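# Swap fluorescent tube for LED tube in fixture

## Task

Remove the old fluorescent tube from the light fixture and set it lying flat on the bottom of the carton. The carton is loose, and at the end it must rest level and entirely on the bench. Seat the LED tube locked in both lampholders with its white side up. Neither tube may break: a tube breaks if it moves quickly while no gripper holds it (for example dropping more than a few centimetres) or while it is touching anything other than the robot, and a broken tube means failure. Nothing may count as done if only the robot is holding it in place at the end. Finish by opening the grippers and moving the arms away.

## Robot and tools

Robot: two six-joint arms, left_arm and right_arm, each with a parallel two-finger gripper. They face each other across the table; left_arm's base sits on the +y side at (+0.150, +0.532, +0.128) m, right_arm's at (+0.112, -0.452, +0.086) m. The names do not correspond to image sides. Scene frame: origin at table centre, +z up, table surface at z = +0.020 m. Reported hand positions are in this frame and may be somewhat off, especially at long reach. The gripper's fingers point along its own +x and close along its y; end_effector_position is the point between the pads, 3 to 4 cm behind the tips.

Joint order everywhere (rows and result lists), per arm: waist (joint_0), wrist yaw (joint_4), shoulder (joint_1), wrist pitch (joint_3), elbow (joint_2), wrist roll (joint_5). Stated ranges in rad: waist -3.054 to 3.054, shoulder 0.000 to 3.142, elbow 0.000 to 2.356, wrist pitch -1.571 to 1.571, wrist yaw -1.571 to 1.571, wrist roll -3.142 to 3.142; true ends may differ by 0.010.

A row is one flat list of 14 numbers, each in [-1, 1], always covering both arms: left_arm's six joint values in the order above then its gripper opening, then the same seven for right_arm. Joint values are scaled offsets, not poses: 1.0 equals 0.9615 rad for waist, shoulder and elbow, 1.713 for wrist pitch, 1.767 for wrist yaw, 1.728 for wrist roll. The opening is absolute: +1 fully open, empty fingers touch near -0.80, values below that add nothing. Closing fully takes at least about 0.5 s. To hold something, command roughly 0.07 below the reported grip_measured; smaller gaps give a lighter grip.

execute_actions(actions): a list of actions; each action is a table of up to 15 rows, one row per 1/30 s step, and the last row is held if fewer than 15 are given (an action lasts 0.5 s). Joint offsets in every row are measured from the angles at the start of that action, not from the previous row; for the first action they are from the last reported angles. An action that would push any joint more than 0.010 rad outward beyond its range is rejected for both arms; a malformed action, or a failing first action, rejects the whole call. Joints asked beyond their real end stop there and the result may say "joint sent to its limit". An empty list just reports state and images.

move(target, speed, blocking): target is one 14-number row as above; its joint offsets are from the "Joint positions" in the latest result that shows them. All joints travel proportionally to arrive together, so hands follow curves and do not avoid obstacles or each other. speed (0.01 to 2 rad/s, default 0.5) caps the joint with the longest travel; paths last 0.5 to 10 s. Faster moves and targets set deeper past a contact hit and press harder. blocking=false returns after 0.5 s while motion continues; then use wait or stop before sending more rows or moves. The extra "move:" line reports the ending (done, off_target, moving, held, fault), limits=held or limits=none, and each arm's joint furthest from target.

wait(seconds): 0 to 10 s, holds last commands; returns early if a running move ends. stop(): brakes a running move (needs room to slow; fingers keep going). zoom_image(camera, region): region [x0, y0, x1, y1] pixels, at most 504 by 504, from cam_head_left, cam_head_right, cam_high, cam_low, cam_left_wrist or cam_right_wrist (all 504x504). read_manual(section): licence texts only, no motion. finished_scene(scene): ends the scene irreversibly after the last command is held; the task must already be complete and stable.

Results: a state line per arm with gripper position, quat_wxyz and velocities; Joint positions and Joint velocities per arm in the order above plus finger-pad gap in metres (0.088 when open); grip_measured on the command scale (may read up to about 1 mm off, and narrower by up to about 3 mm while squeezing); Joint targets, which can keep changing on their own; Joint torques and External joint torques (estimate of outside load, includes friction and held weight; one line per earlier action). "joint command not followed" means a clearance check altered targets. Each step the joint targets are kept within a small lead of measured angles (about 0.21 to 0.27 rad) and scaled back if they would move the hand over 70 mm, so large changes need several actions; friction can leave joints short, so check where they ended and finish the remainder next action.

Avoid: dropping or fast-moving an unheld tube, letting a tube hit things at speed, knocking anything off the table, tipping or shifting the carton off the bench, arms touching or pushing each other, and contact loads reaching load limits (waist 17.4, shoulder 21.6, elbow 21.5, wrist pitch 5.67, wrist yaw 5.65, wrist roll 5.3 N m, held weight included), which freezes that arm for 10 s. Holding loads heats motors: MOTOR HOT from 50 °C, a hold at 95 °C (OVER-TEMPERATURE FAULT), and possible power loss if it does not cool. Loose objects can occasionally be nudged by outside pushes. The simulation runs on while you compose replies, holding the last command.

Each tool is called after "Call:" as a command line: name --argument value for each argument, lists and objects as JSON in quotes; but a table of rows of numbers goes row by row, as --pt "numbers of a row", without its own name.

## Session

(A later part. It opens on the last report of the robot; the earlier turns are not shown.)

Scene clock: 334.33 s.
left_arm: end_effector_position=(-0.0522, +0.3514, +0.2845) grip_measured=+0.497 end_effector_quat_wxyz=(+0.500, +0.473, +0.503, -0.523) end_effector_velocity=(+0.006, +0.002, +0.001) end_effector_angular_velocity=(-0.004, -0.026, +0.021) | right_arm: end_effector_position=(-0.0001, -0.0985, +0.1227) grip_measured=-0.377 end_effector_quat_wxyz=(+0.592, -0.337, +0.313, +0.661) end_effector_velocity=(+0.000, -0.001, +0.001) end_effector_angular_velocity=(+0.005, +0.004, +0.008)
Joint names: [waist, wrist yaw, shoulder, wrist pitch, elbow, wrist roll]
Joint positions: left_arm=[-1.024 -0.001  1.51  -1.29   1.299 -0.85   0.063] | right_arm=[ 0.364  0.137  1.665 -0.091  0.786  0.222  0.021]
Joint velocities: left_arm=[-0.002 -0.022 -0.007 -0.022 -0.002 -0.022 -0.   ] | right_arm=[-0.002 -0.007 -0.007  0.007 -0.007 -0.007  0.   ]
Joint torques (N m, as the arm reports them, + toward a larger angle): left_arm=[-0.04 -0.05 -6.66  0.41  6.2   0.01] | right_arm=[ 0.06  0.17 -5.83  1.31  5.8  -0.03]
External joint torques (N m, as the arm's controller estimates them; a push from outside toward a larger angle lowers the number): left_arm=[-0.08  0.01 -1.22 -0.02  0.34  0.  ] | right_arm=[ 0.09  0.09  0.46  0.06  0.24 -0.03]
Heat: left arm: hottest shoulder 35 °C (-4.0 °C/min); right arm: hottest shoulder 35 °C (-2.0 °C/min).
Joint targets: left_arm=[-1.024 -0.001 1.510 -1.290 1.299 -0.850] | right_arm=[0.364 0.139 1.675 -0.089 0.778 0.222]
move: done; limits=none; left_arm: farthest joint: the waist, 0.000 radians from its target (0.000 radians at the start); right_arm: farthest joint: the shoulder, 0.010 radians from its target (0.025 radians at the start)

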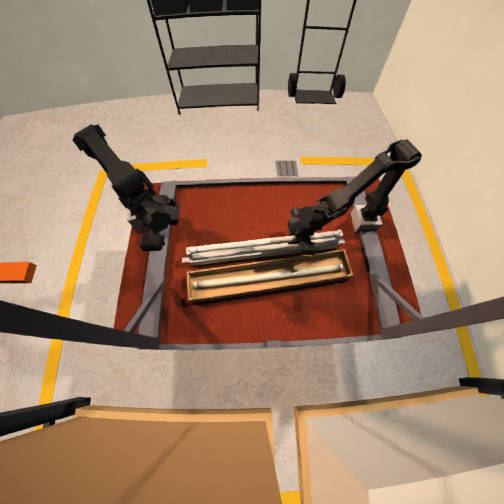

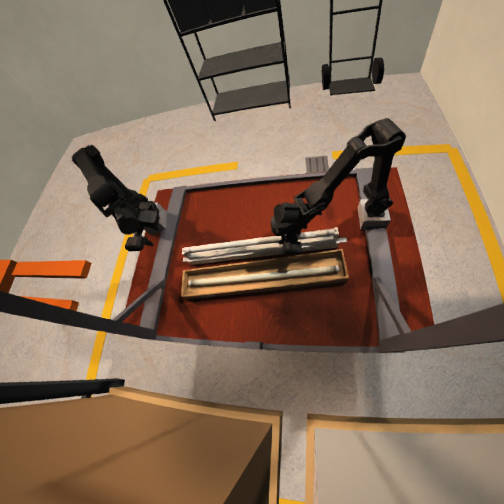

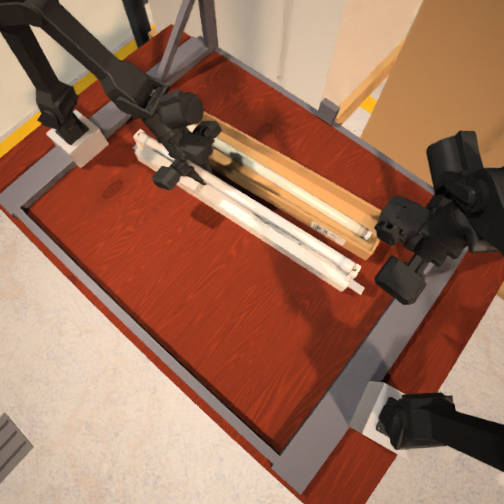

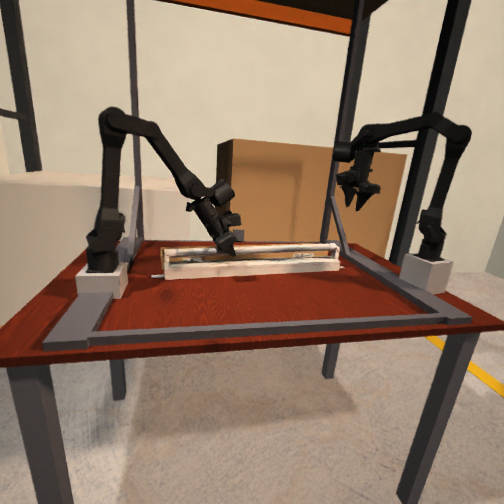

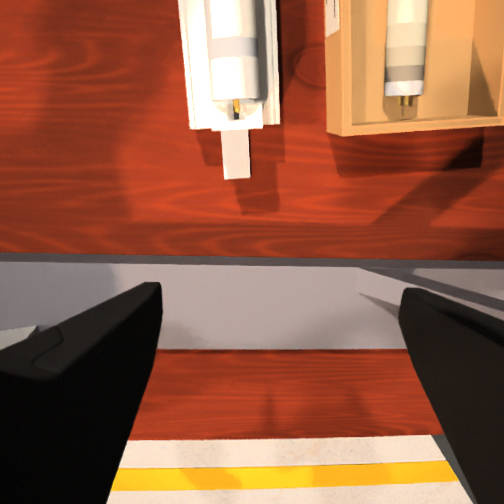

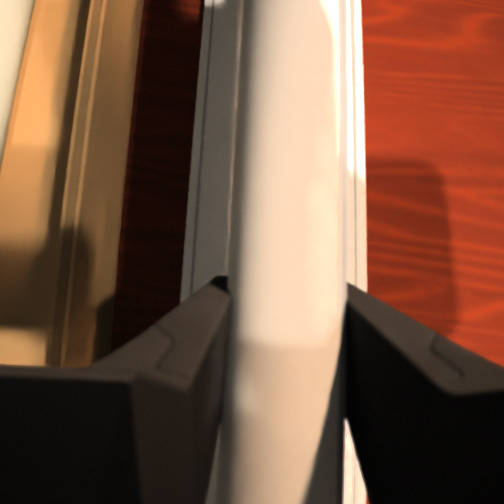

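Both in.

Call:
move --target '[0,0,0,0,0,0,0.5,0,0,0.042,0.02,-0.018,0,-0.5]' --speed 0.03

Call:
move --target '[0,0,0,0,0,0,0.5,0,0,0.03,0.016,-0.016,0,-0.5]' --speed 0.03

Call:
zoom_image --camera "cam_low" --region '[140,200,360,300]'

Scene clock: 339.97 s.
left_arm: end_effector_position=(-0.0522, +0.3514, +0.2845) grip_measured=+0.497 end_effector_quat_wxyz=(+0.500, +0.473, +0.503, -0.523) end_effector_velocity=(+0.000, -0.000, -0.001) end_effector_angular_velocity=(-0.007, -0.003, -0.009) | right_arm: end_effector_position=(-0.0001, -0.0981, +0.1181) grip_measured=-0.377 end_effector_quat_wxyz=(+0.593, -0.336, +0.313, +0.661) end_effector_velocity=(+0.001, -0.003, -0.002) end_effector_angular_velocity=(-0.008, -0.023, +0.016)
Joint names: [waist, wrist yaw, shoulder, wrist pitch, elbow, wrist roll]
Joint positions: left_arm=[-1.024 -0.001  1.51  -1.29   1.299 -0.85   0.063] | right_arm=[ 0.364  0.137  1.678 -0.067  0.777  0.223  0.021]
Joint velocities: left_arm=[-0.002 -0.007 -0.002  0.007 -0.007  0.007 -0.   ] | right_arm=[ 0.002  0.007 -0.002 -0.007 -0.007 -0.022 -0.   ]
Joint torques (N m, as the arm reports them, + toward a larger angle): left_arm=[-0.05 -0.04 -6.66  0.41  6.21  0.  ] | right_arm=[ 0.1   0.11 -3.8   1.85  5.67 -0.02]
External joint torques (N m, as the arm's controller estimates them; a push from outside toward a larger angle lowers the number): left_arm=[-0.04  0.01 -1.33 -0.03  0.4   0.  ] | right_arm=[ 0.08  0.03  2.46  0.63  0.22 -0.02]
Heat: left arm: hottest shoulder 35 °C (-4.1 °C/min); right arm: hottest shoulder 35 °C (-2.0 °C/min).
Joint targets: left_arm=[-1.024 -0.001 1.510 -1.290 1.299 -0.850] | right_arm=[0.364 0.137 1.705 -0.057 0.769 0.222]
move: off_target (right_arm); limits=none; left_arm: farthest joint: the waist, 0.000 radians from its target (0.000 radians at the start); right_arm: farthest joint: the shoulder, 0.027 radians from its target (0.040 radians at the start)

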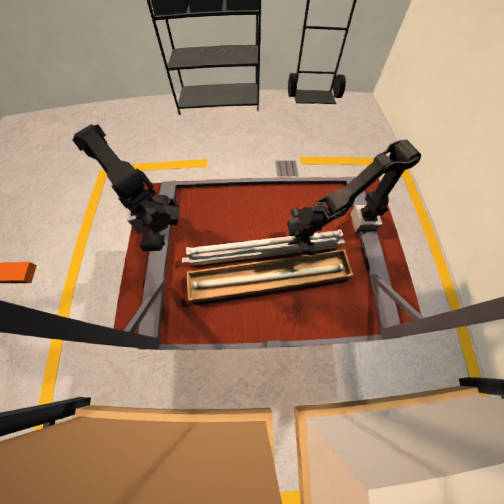

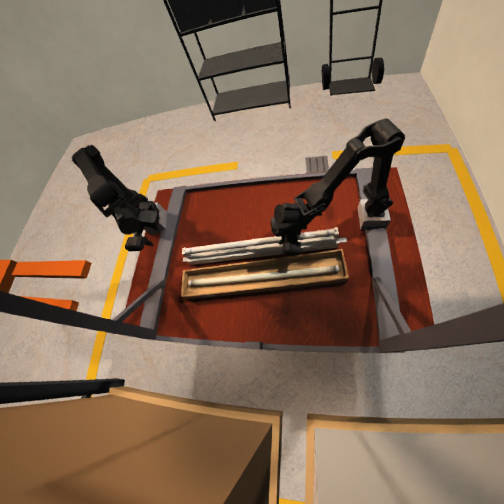

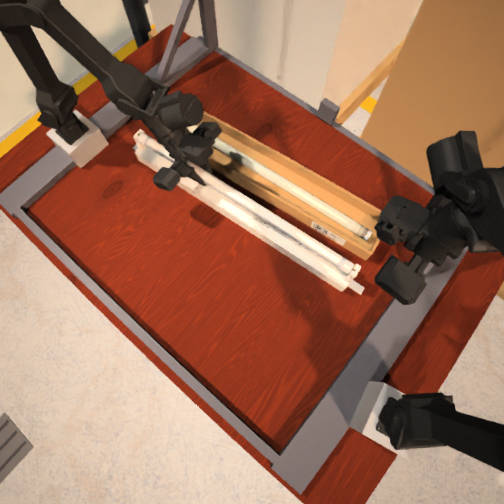

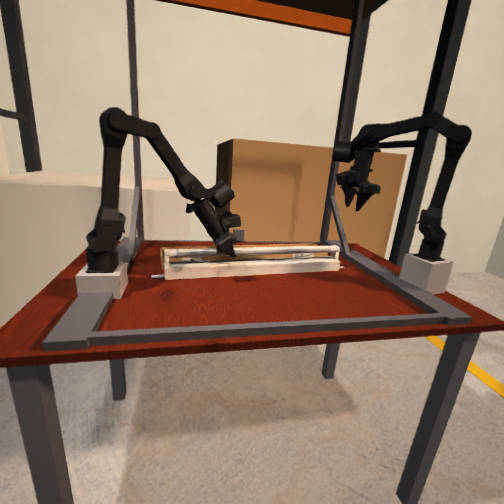

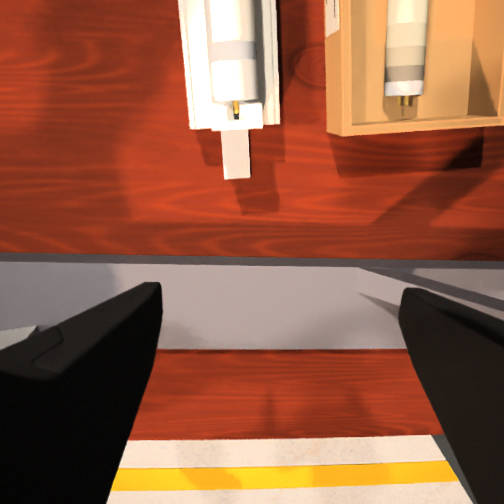

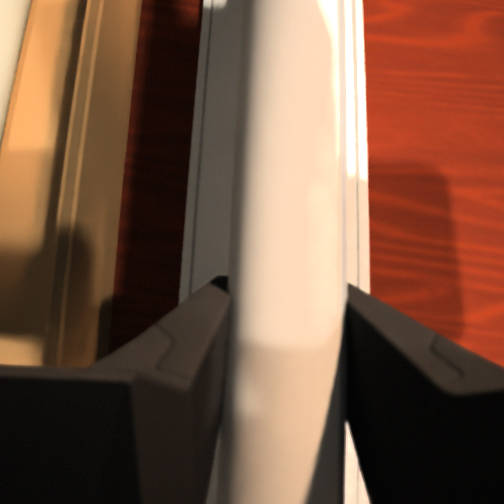

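Scene clock: 341.27 s.
left_arm: end_effector_position=(-0.0522, +0.3514, +0.2845) grip_measured=+0.497 end_effector_quat_wxyz=(+0.500, +0.473, +0.503, -0.523) end_effector_velocity=(+0.004, -0.001, -0.000) end_effector_angular_velocity=(-0.010, -0.019, +0.026) | right_arm: end_effector_position=(-0.0001, -0.0975, +0.1169) grip_measured=-0.377 end_effector_quat_wxyz=(+0.594, -0.333, +0.312, +0.663) end_effector_velocity=(-0.002, -0.000, -0.001) end_effector_angular_velocity=(-0.004, +0.013, +0.016)
Joint names: [waist, wrist yaw, shoulder, wrist pitch, elbow, wrist roll]
Joint positions: left_arm=[-1.024 -0.001  1.51  -1.29   1.299 -0.85   0.063] | right_arm=[ 0.364  0.138  1.681 -0.048  0.77   0.224  0.021]
Joint velocities: left_arm=[ 0.002 -0.022 -0.002 -0.007 -0.002 -0.022 -0.   ] | right_arm=[-0.002 -0.022  0.002  0.007 -0.002 -0.007 -0.   ]
Joint torques (N m, as the arm reports them, + toward a larger angle): left_arm=[-0.05 -0.04 -6.65  0.4   6.2   0.  ] | right_arm=[ 0.19  0.07 -3.91  1.81  5.58 -0.04]
External joint torques (N m, as the arm's controller estimates them; a push from outside toward a larger angle lowers the number): left_arm=[-0.08  0.02 -1.24 -0.03  0.33  0.  ] | right_arm=[ 0.18  0.    2.38  0.55  0.1  -0.04]
Heat: left arm: hottest shoulder 35 °C (-3.0 °C/min); right arm: hottest shoulder 35 °C (-2.0 °C/min).
Joint targets: left_arm=[-1.024 -0.001 1.510 -1.290 1.299 -0.850] | right_arm=[0.364 0.137 1.707 -0.039 0.762 0.223]
move: off_target (right_arm); limits=none; left_arm: farthest joint: the waist, 0.000 radians from its target (0.000 radians at the start); right_arm: farthest joint: the shoulder, 0.026 radians from its target (0.029 radians at the start)

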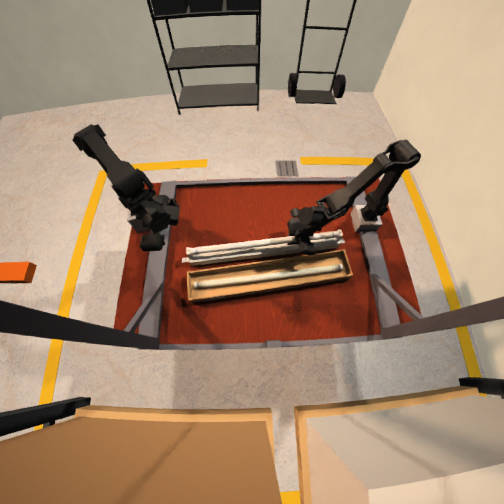

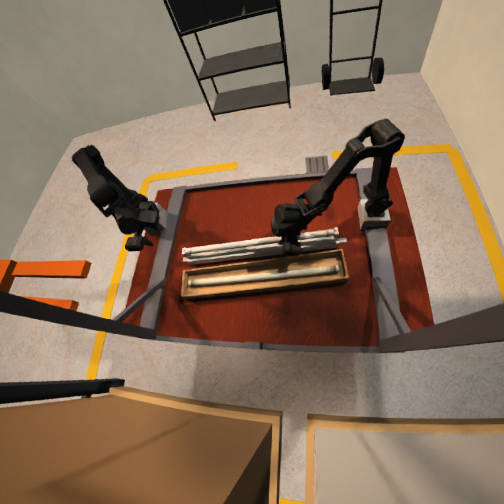

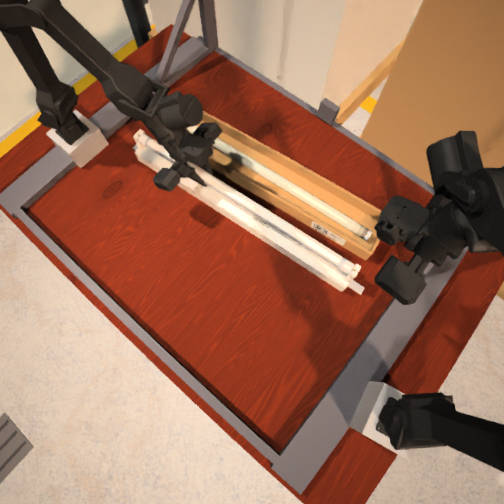

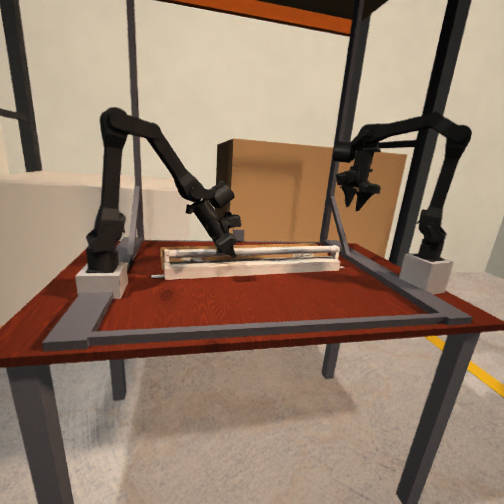

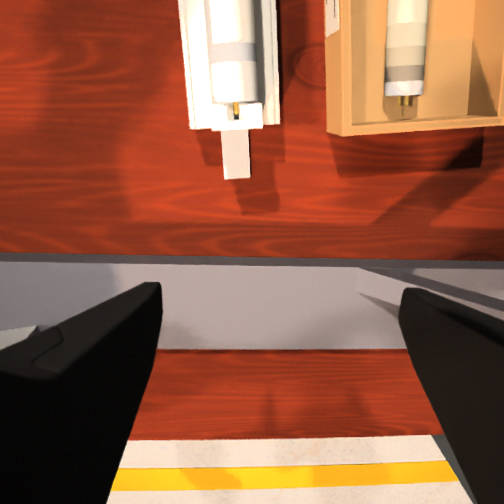

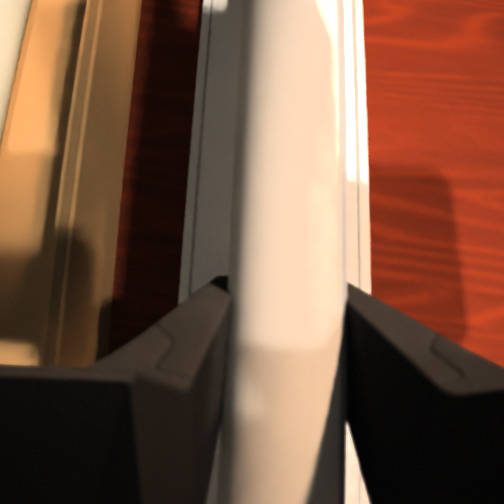

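Region (140, 200, 360, 300) of cam_low's 504x504 image, scaled by 2.291, with more detail than that image has; it fills the top 229 rows of this view, and the rest is white.

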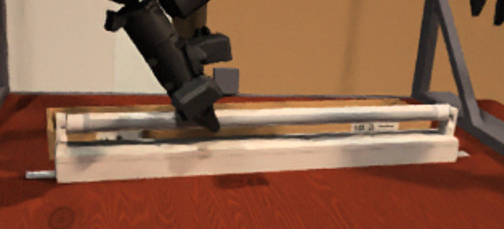

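Call:
move --target '[0,0,0,0,0,0,0.5,0,0,0,0,0,0,0.05]'

Call:
move --target '[0,0,0,0,0,0,0.5,0.009,0.009,0.066,-0.084,0.103,0.03,0.05]' --speed 0.2

Call:
move --target '[0,0,0,0,0,0,0.5,0.183,0.228,0.144,-0.097,0.143,0.004,0.05]' --speed 0.4

Call:
zoom_image --camera "cam_low" --region '[140,200,360,300]'

Scene clock: 347.33 s.
left_arm: end_effector_position=(-0.0522, +0.3514, +0.2845) grip_measured=+0.497 end_effector_quat_wxyz=(+0.500, +0.473, +0.503, -0.523) end_effector_velocity=(-0.002, +0.001, +0.001) end_effector_angular_velocity=(-0.002, +0.014, +0.004) | right_arm: end_effector_position=(+0.0000, -0.0974, +0.1167) grip_measured=+0.046 end_effector_quat_wxyz=(+0.594, -0.333, +0.312, +0.663) end_effector_velocity=(+0.003, -0.001, -0.001) end_effector_angular_velocity=(-0.003, -0.021, +0.011)
Joint names: [waist, wrist yaw, shoulder, wrist pitch, elbow, wrist roll]
Joint positions: left_arm=[-1.024 -0.001  1.51  -1.29   1.299 -0.85   0.063] | right_arm=[ 0.363  0.138  1.682 -0.048  0.77   0.224  0.041]
Joint velocities: left_arm=[-0.002  0.007 -0.007  0.007 -0.002 -0.007 -0.   ] | right_arm=[-0.002  0.007 -0.002 -0.007 -0.002 -0.022  0.   ]
Joint torques (N m, as the arm reports them, + toward a larger angle): left_arm=[-0.04 -0.04 -6.65  0.4   6.21  0.01] | right_arm=[-0.06  0.14 -7.02  1.13  6.77 -0.04]
External joint torques (N m, as the arm's controller estimates them; a push from outside toward a larger angle lowers the number): left_arm=[-0.02  0.   -1.24 -0.04  0.33  0.  ] | right_arm=[-0.04  0.05 -0.74 -0.12  1.32 -0.05]
Heat: left arm: hottest shoulder 35 °C (-3.0 °C/min); right arm: hottest shoulder 34 °C (-2.0 °C/min).
Joint targets: left_arm=[-1.024 -0.001 1.510 -1.290 1.299 -0.850] | right_arm=[0.363 0.138 1.681 -0.048 0.770 0.224]
move: done; limits=none; left_arm: farthest joint: the waist, 0.000 radians from its target (0.000 radians at the start); right_arm: farthest joint: the waist, 0.001 radians from its target (0.000 radians at the start)

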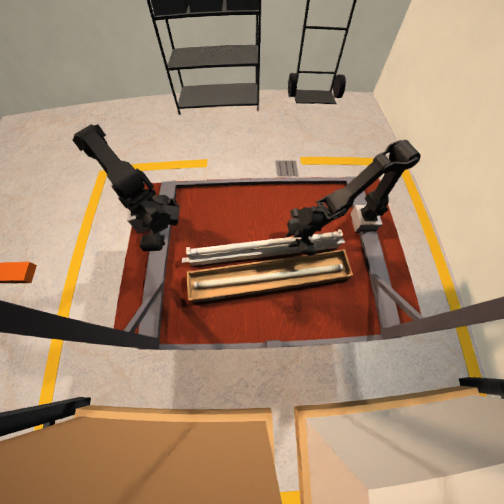

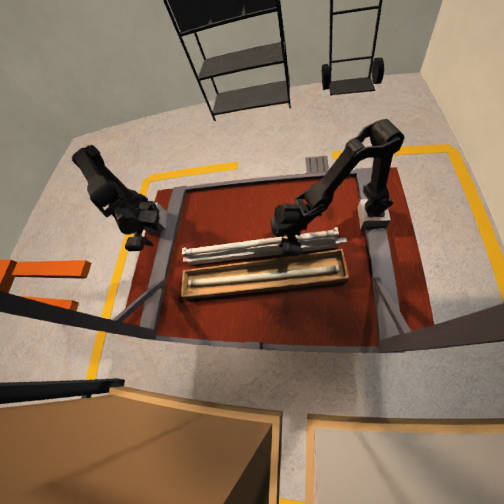

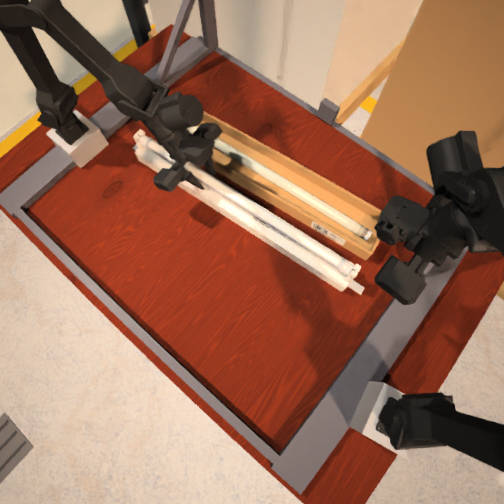

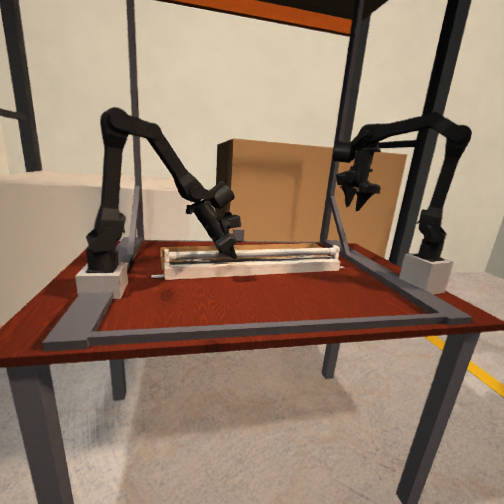

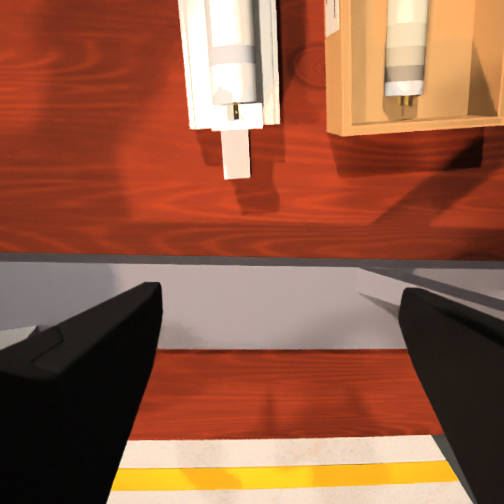

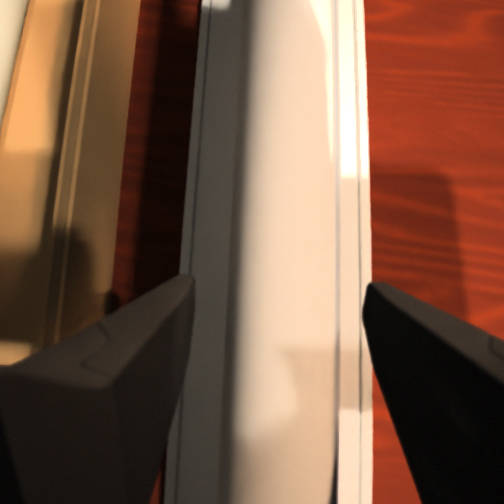

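Scene clock: 348.57 s.
left_arm: end_effector_position=(-0.0522, +0.3514, +0.2845) grip_measured=+0.497 end_effector_quat_wxyz=(+0.500, +0.473, +0.503, -0.523) end_effector_velocity=(+0.000, -0.002, +0.000) end_effector_angular_velocity=(-0.009, +0.002, +0.025) | right_arm: end_effector_position=(-0.0002, -0.0973, +0.1108) grip_measured=+0.048 end_effector_quat_wxyz=(+0.594, -0.361, +0.344, +0.631) end_effector_velocity=(+0.001, -0.002, -0.003) end_effector_angular_velocity=(-0.013, -0.009, +0.020)
Joint names: [waist, wrist yaw, shoulder, wrist pitch, elbow, wrist roll]
Joint positions: left_arm=[-1.024 -0.001  1.51  -1.29   1.299 -0.85   0.063] | right_arm=[ 0.369  0.15   1.733 -0.19   0.859  0.272  0.041]
Joint velocities: left_arm=[ 0.002 -0.007 -0.002  0.007 -0.002 -0.022 -0.   ] | right_arm=[-0.002 -0.007  0.002 -0.007 -0.002 -0.022 -0.   ]
Joint torques (N m, as the arm reports them, + toward a larger angle): left_arm=[-0.04 -0.05 -6.65  0.41  6.2   0.  ] | right_arm=[ 0.2   0.26 -5.92  0.99  7.84  0.12]
External joint torques (N m, as the arm's controller estimates them; a push from outside toward a larger angle lowers the number): left_arm=[-0.08  0.01 -1.24 -0.03  0.33  0.  ] | right_arm=[ 0.17  0.17  0.65 -0.12  2.45  0.11]
Heat: left arm: hottest shoulder 35 °C (-3.0 °C/min); right arm: hottest shoulder 34 °C (-2.0 °C/min).
Joint targets: left_arm=[-1.024 -0.001 1.510 -1.290 1.299 -0.850] | right_arm=[0.372 0.154 1.746 -0.191 0.869 0.276]
move: off_target (right_arm); limits=none; left_arm: farthest joint: the waist, 0.000 radians from its target (0.000 radians at the start); right_arm: farthest joint: the shoulder, 0.012 radians from its target (0.063 radians at the start)

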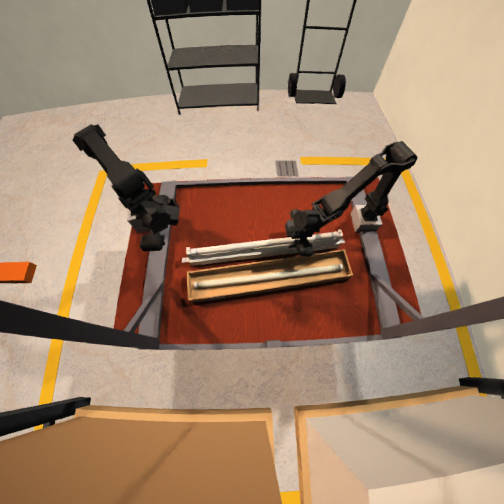

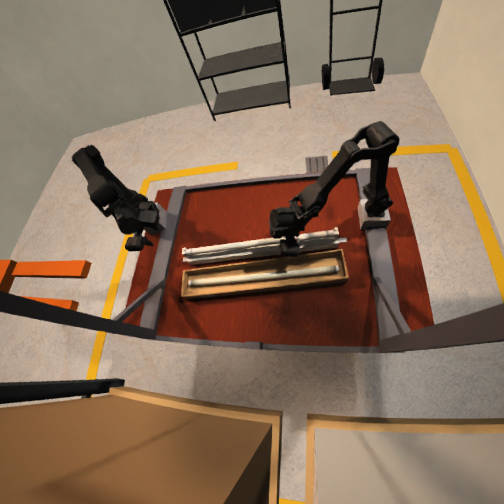

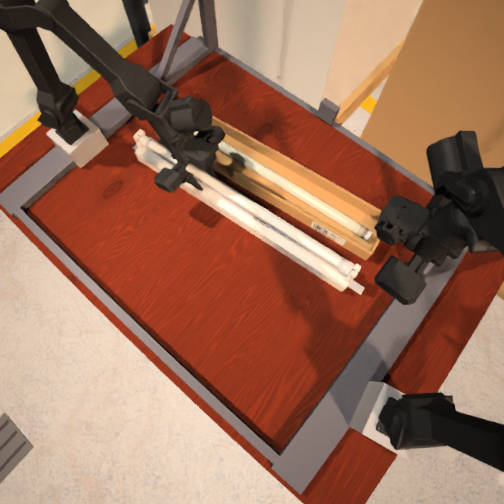

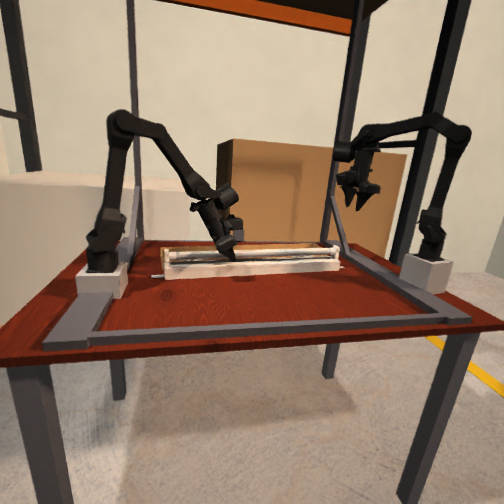

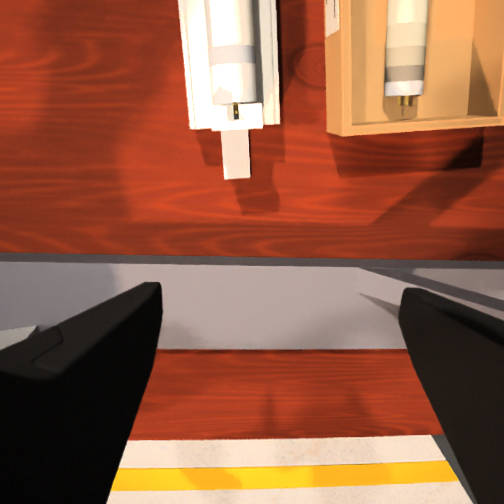

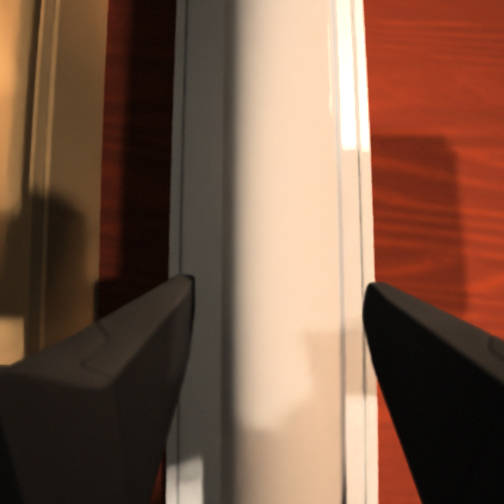

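Scene clock: 350.20 s.
left_arm: end_effector_position=(-0.0522, +0.3514, +0.2845) grip_measured=+0.497 end_effector_quat_wxyz=(+0.500, +0.473, +0.503, -0.523) end_effector_velocity=(+0.001, +0.000, -0.000) end_effector_angular_velocity=(+0.001, -0.009, +0.020) | right_arm: end_effector_position=(-0.0080, -0.0984, +0.1087) grip_measured=+0.048 end_effector_quat_wxyz=(+0.653, -0.473, +0.215, +0.551) end_effector_velocity=(+0.001, -0.002, -0.001) end_effector_angular_velocity=(-0.016, -0.009, +0.018)
Joint names: [waist, wrist yaw, shoulder, wrist pitch, elbow, wrist roll]
Joint positions: left_arm=[-1.024 -0.001  1.51  -1.29   1.299 -0.85   0.063] | right_arm=[ 0.541  0.549  1.858 -0.355  0.987  0.277  0.041]
Joint velocities: left_arm=[-0.002 -0.007  0.002 -0.007  0.002 -0.022 -0.   ] | right_arm=[-0.002 -0.007 -0.002 -0.007 -0.002 -0.022 -0.   ]
Joint torques (N m, as the arm reports them, + toward a larger angle): left_arm=[-0.03 -0.05 -6.65  0.41  6.21  0.  ] | right_arm=[ 0.51  0.53 -6.47  0.71  7.52  0.12]
External joint torques (N m, as the arm's controller estimates them; a push from outside toward a larger angle lowers the number): left_arm=[-0.01  0.   -1.25 -0.05  0.29  0.  ] | right_arm=[ 0.55  0.18  0.86 -0.14  2.35  0.1 ]
Heat: left arm: hottest shoulder 35 °C (-3.0 °C/min); right arm: hottest shoulder 34 °C (-2.0 °C/min).
Joint targets: left_arm=[-1.024 -0.001 1.510 -1.290 1.299 -0.850] | right_arm=[0.544 0.553 1.872 -0.356 0.996 0.280]
move: off_target (right_arm); limits=none; left_arm: farthest joint: the waist, 0.000 radians from its target (0.000 radians at the start); right_arm: farthest joint: the shoulder, 0.013 radians from its target (0.138 radians at the start)

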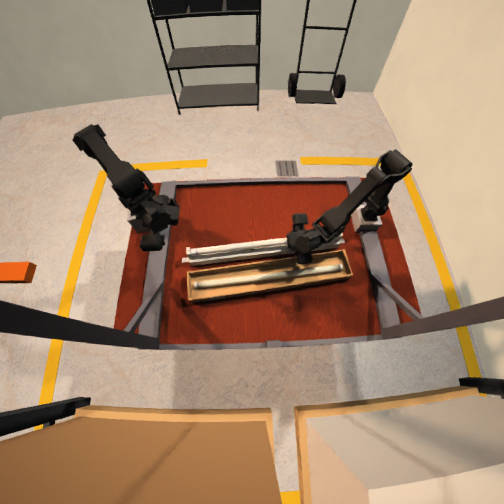

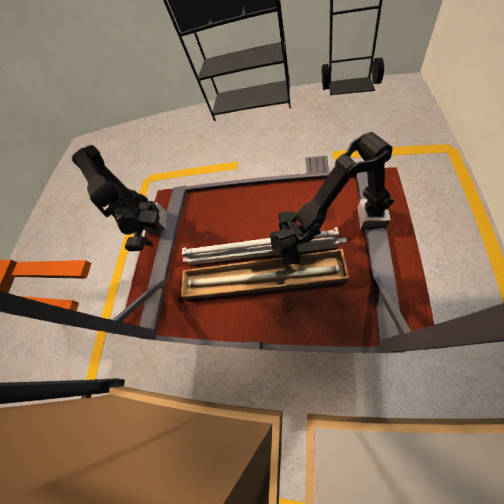

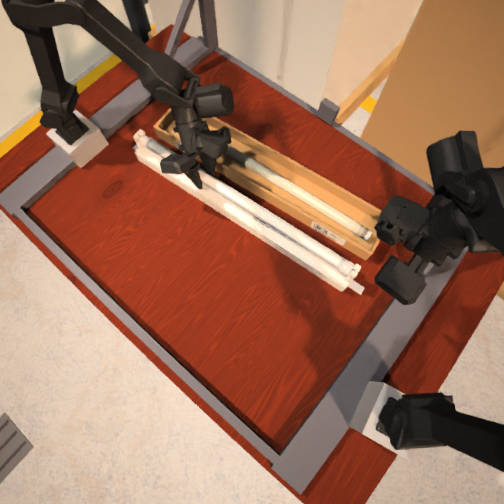

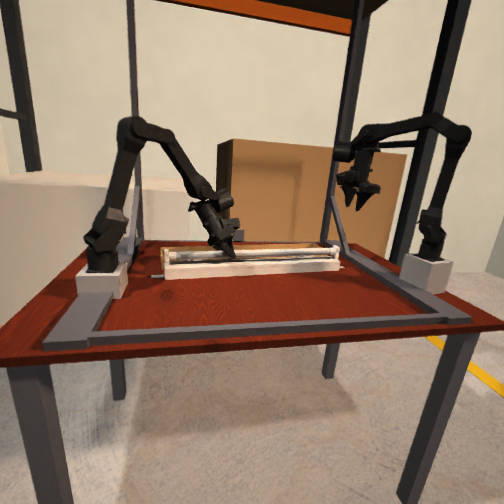

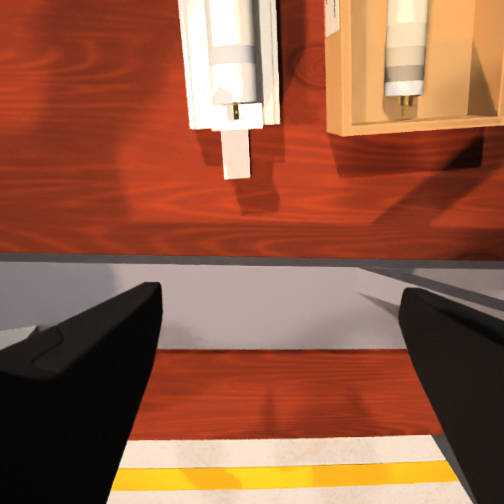

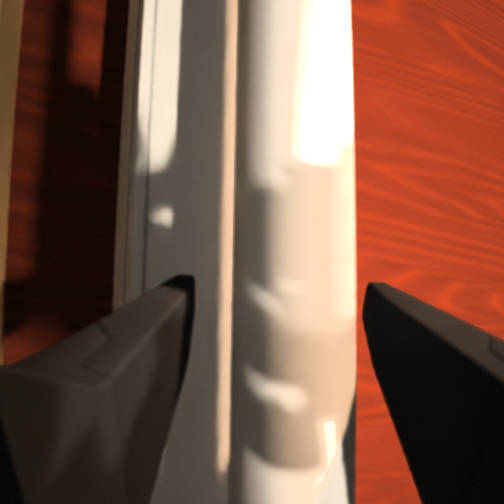

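Region (140, 200, 360, 300) of cam_low's 504x504 image, scaled by 2.291, with more detail than that image has; it fills the top 229 rows of this view, and the rest is white.

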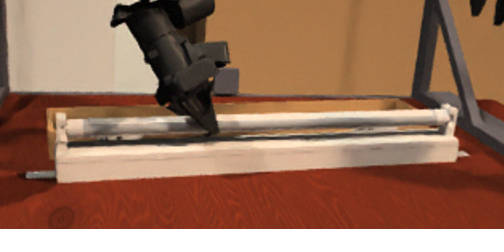

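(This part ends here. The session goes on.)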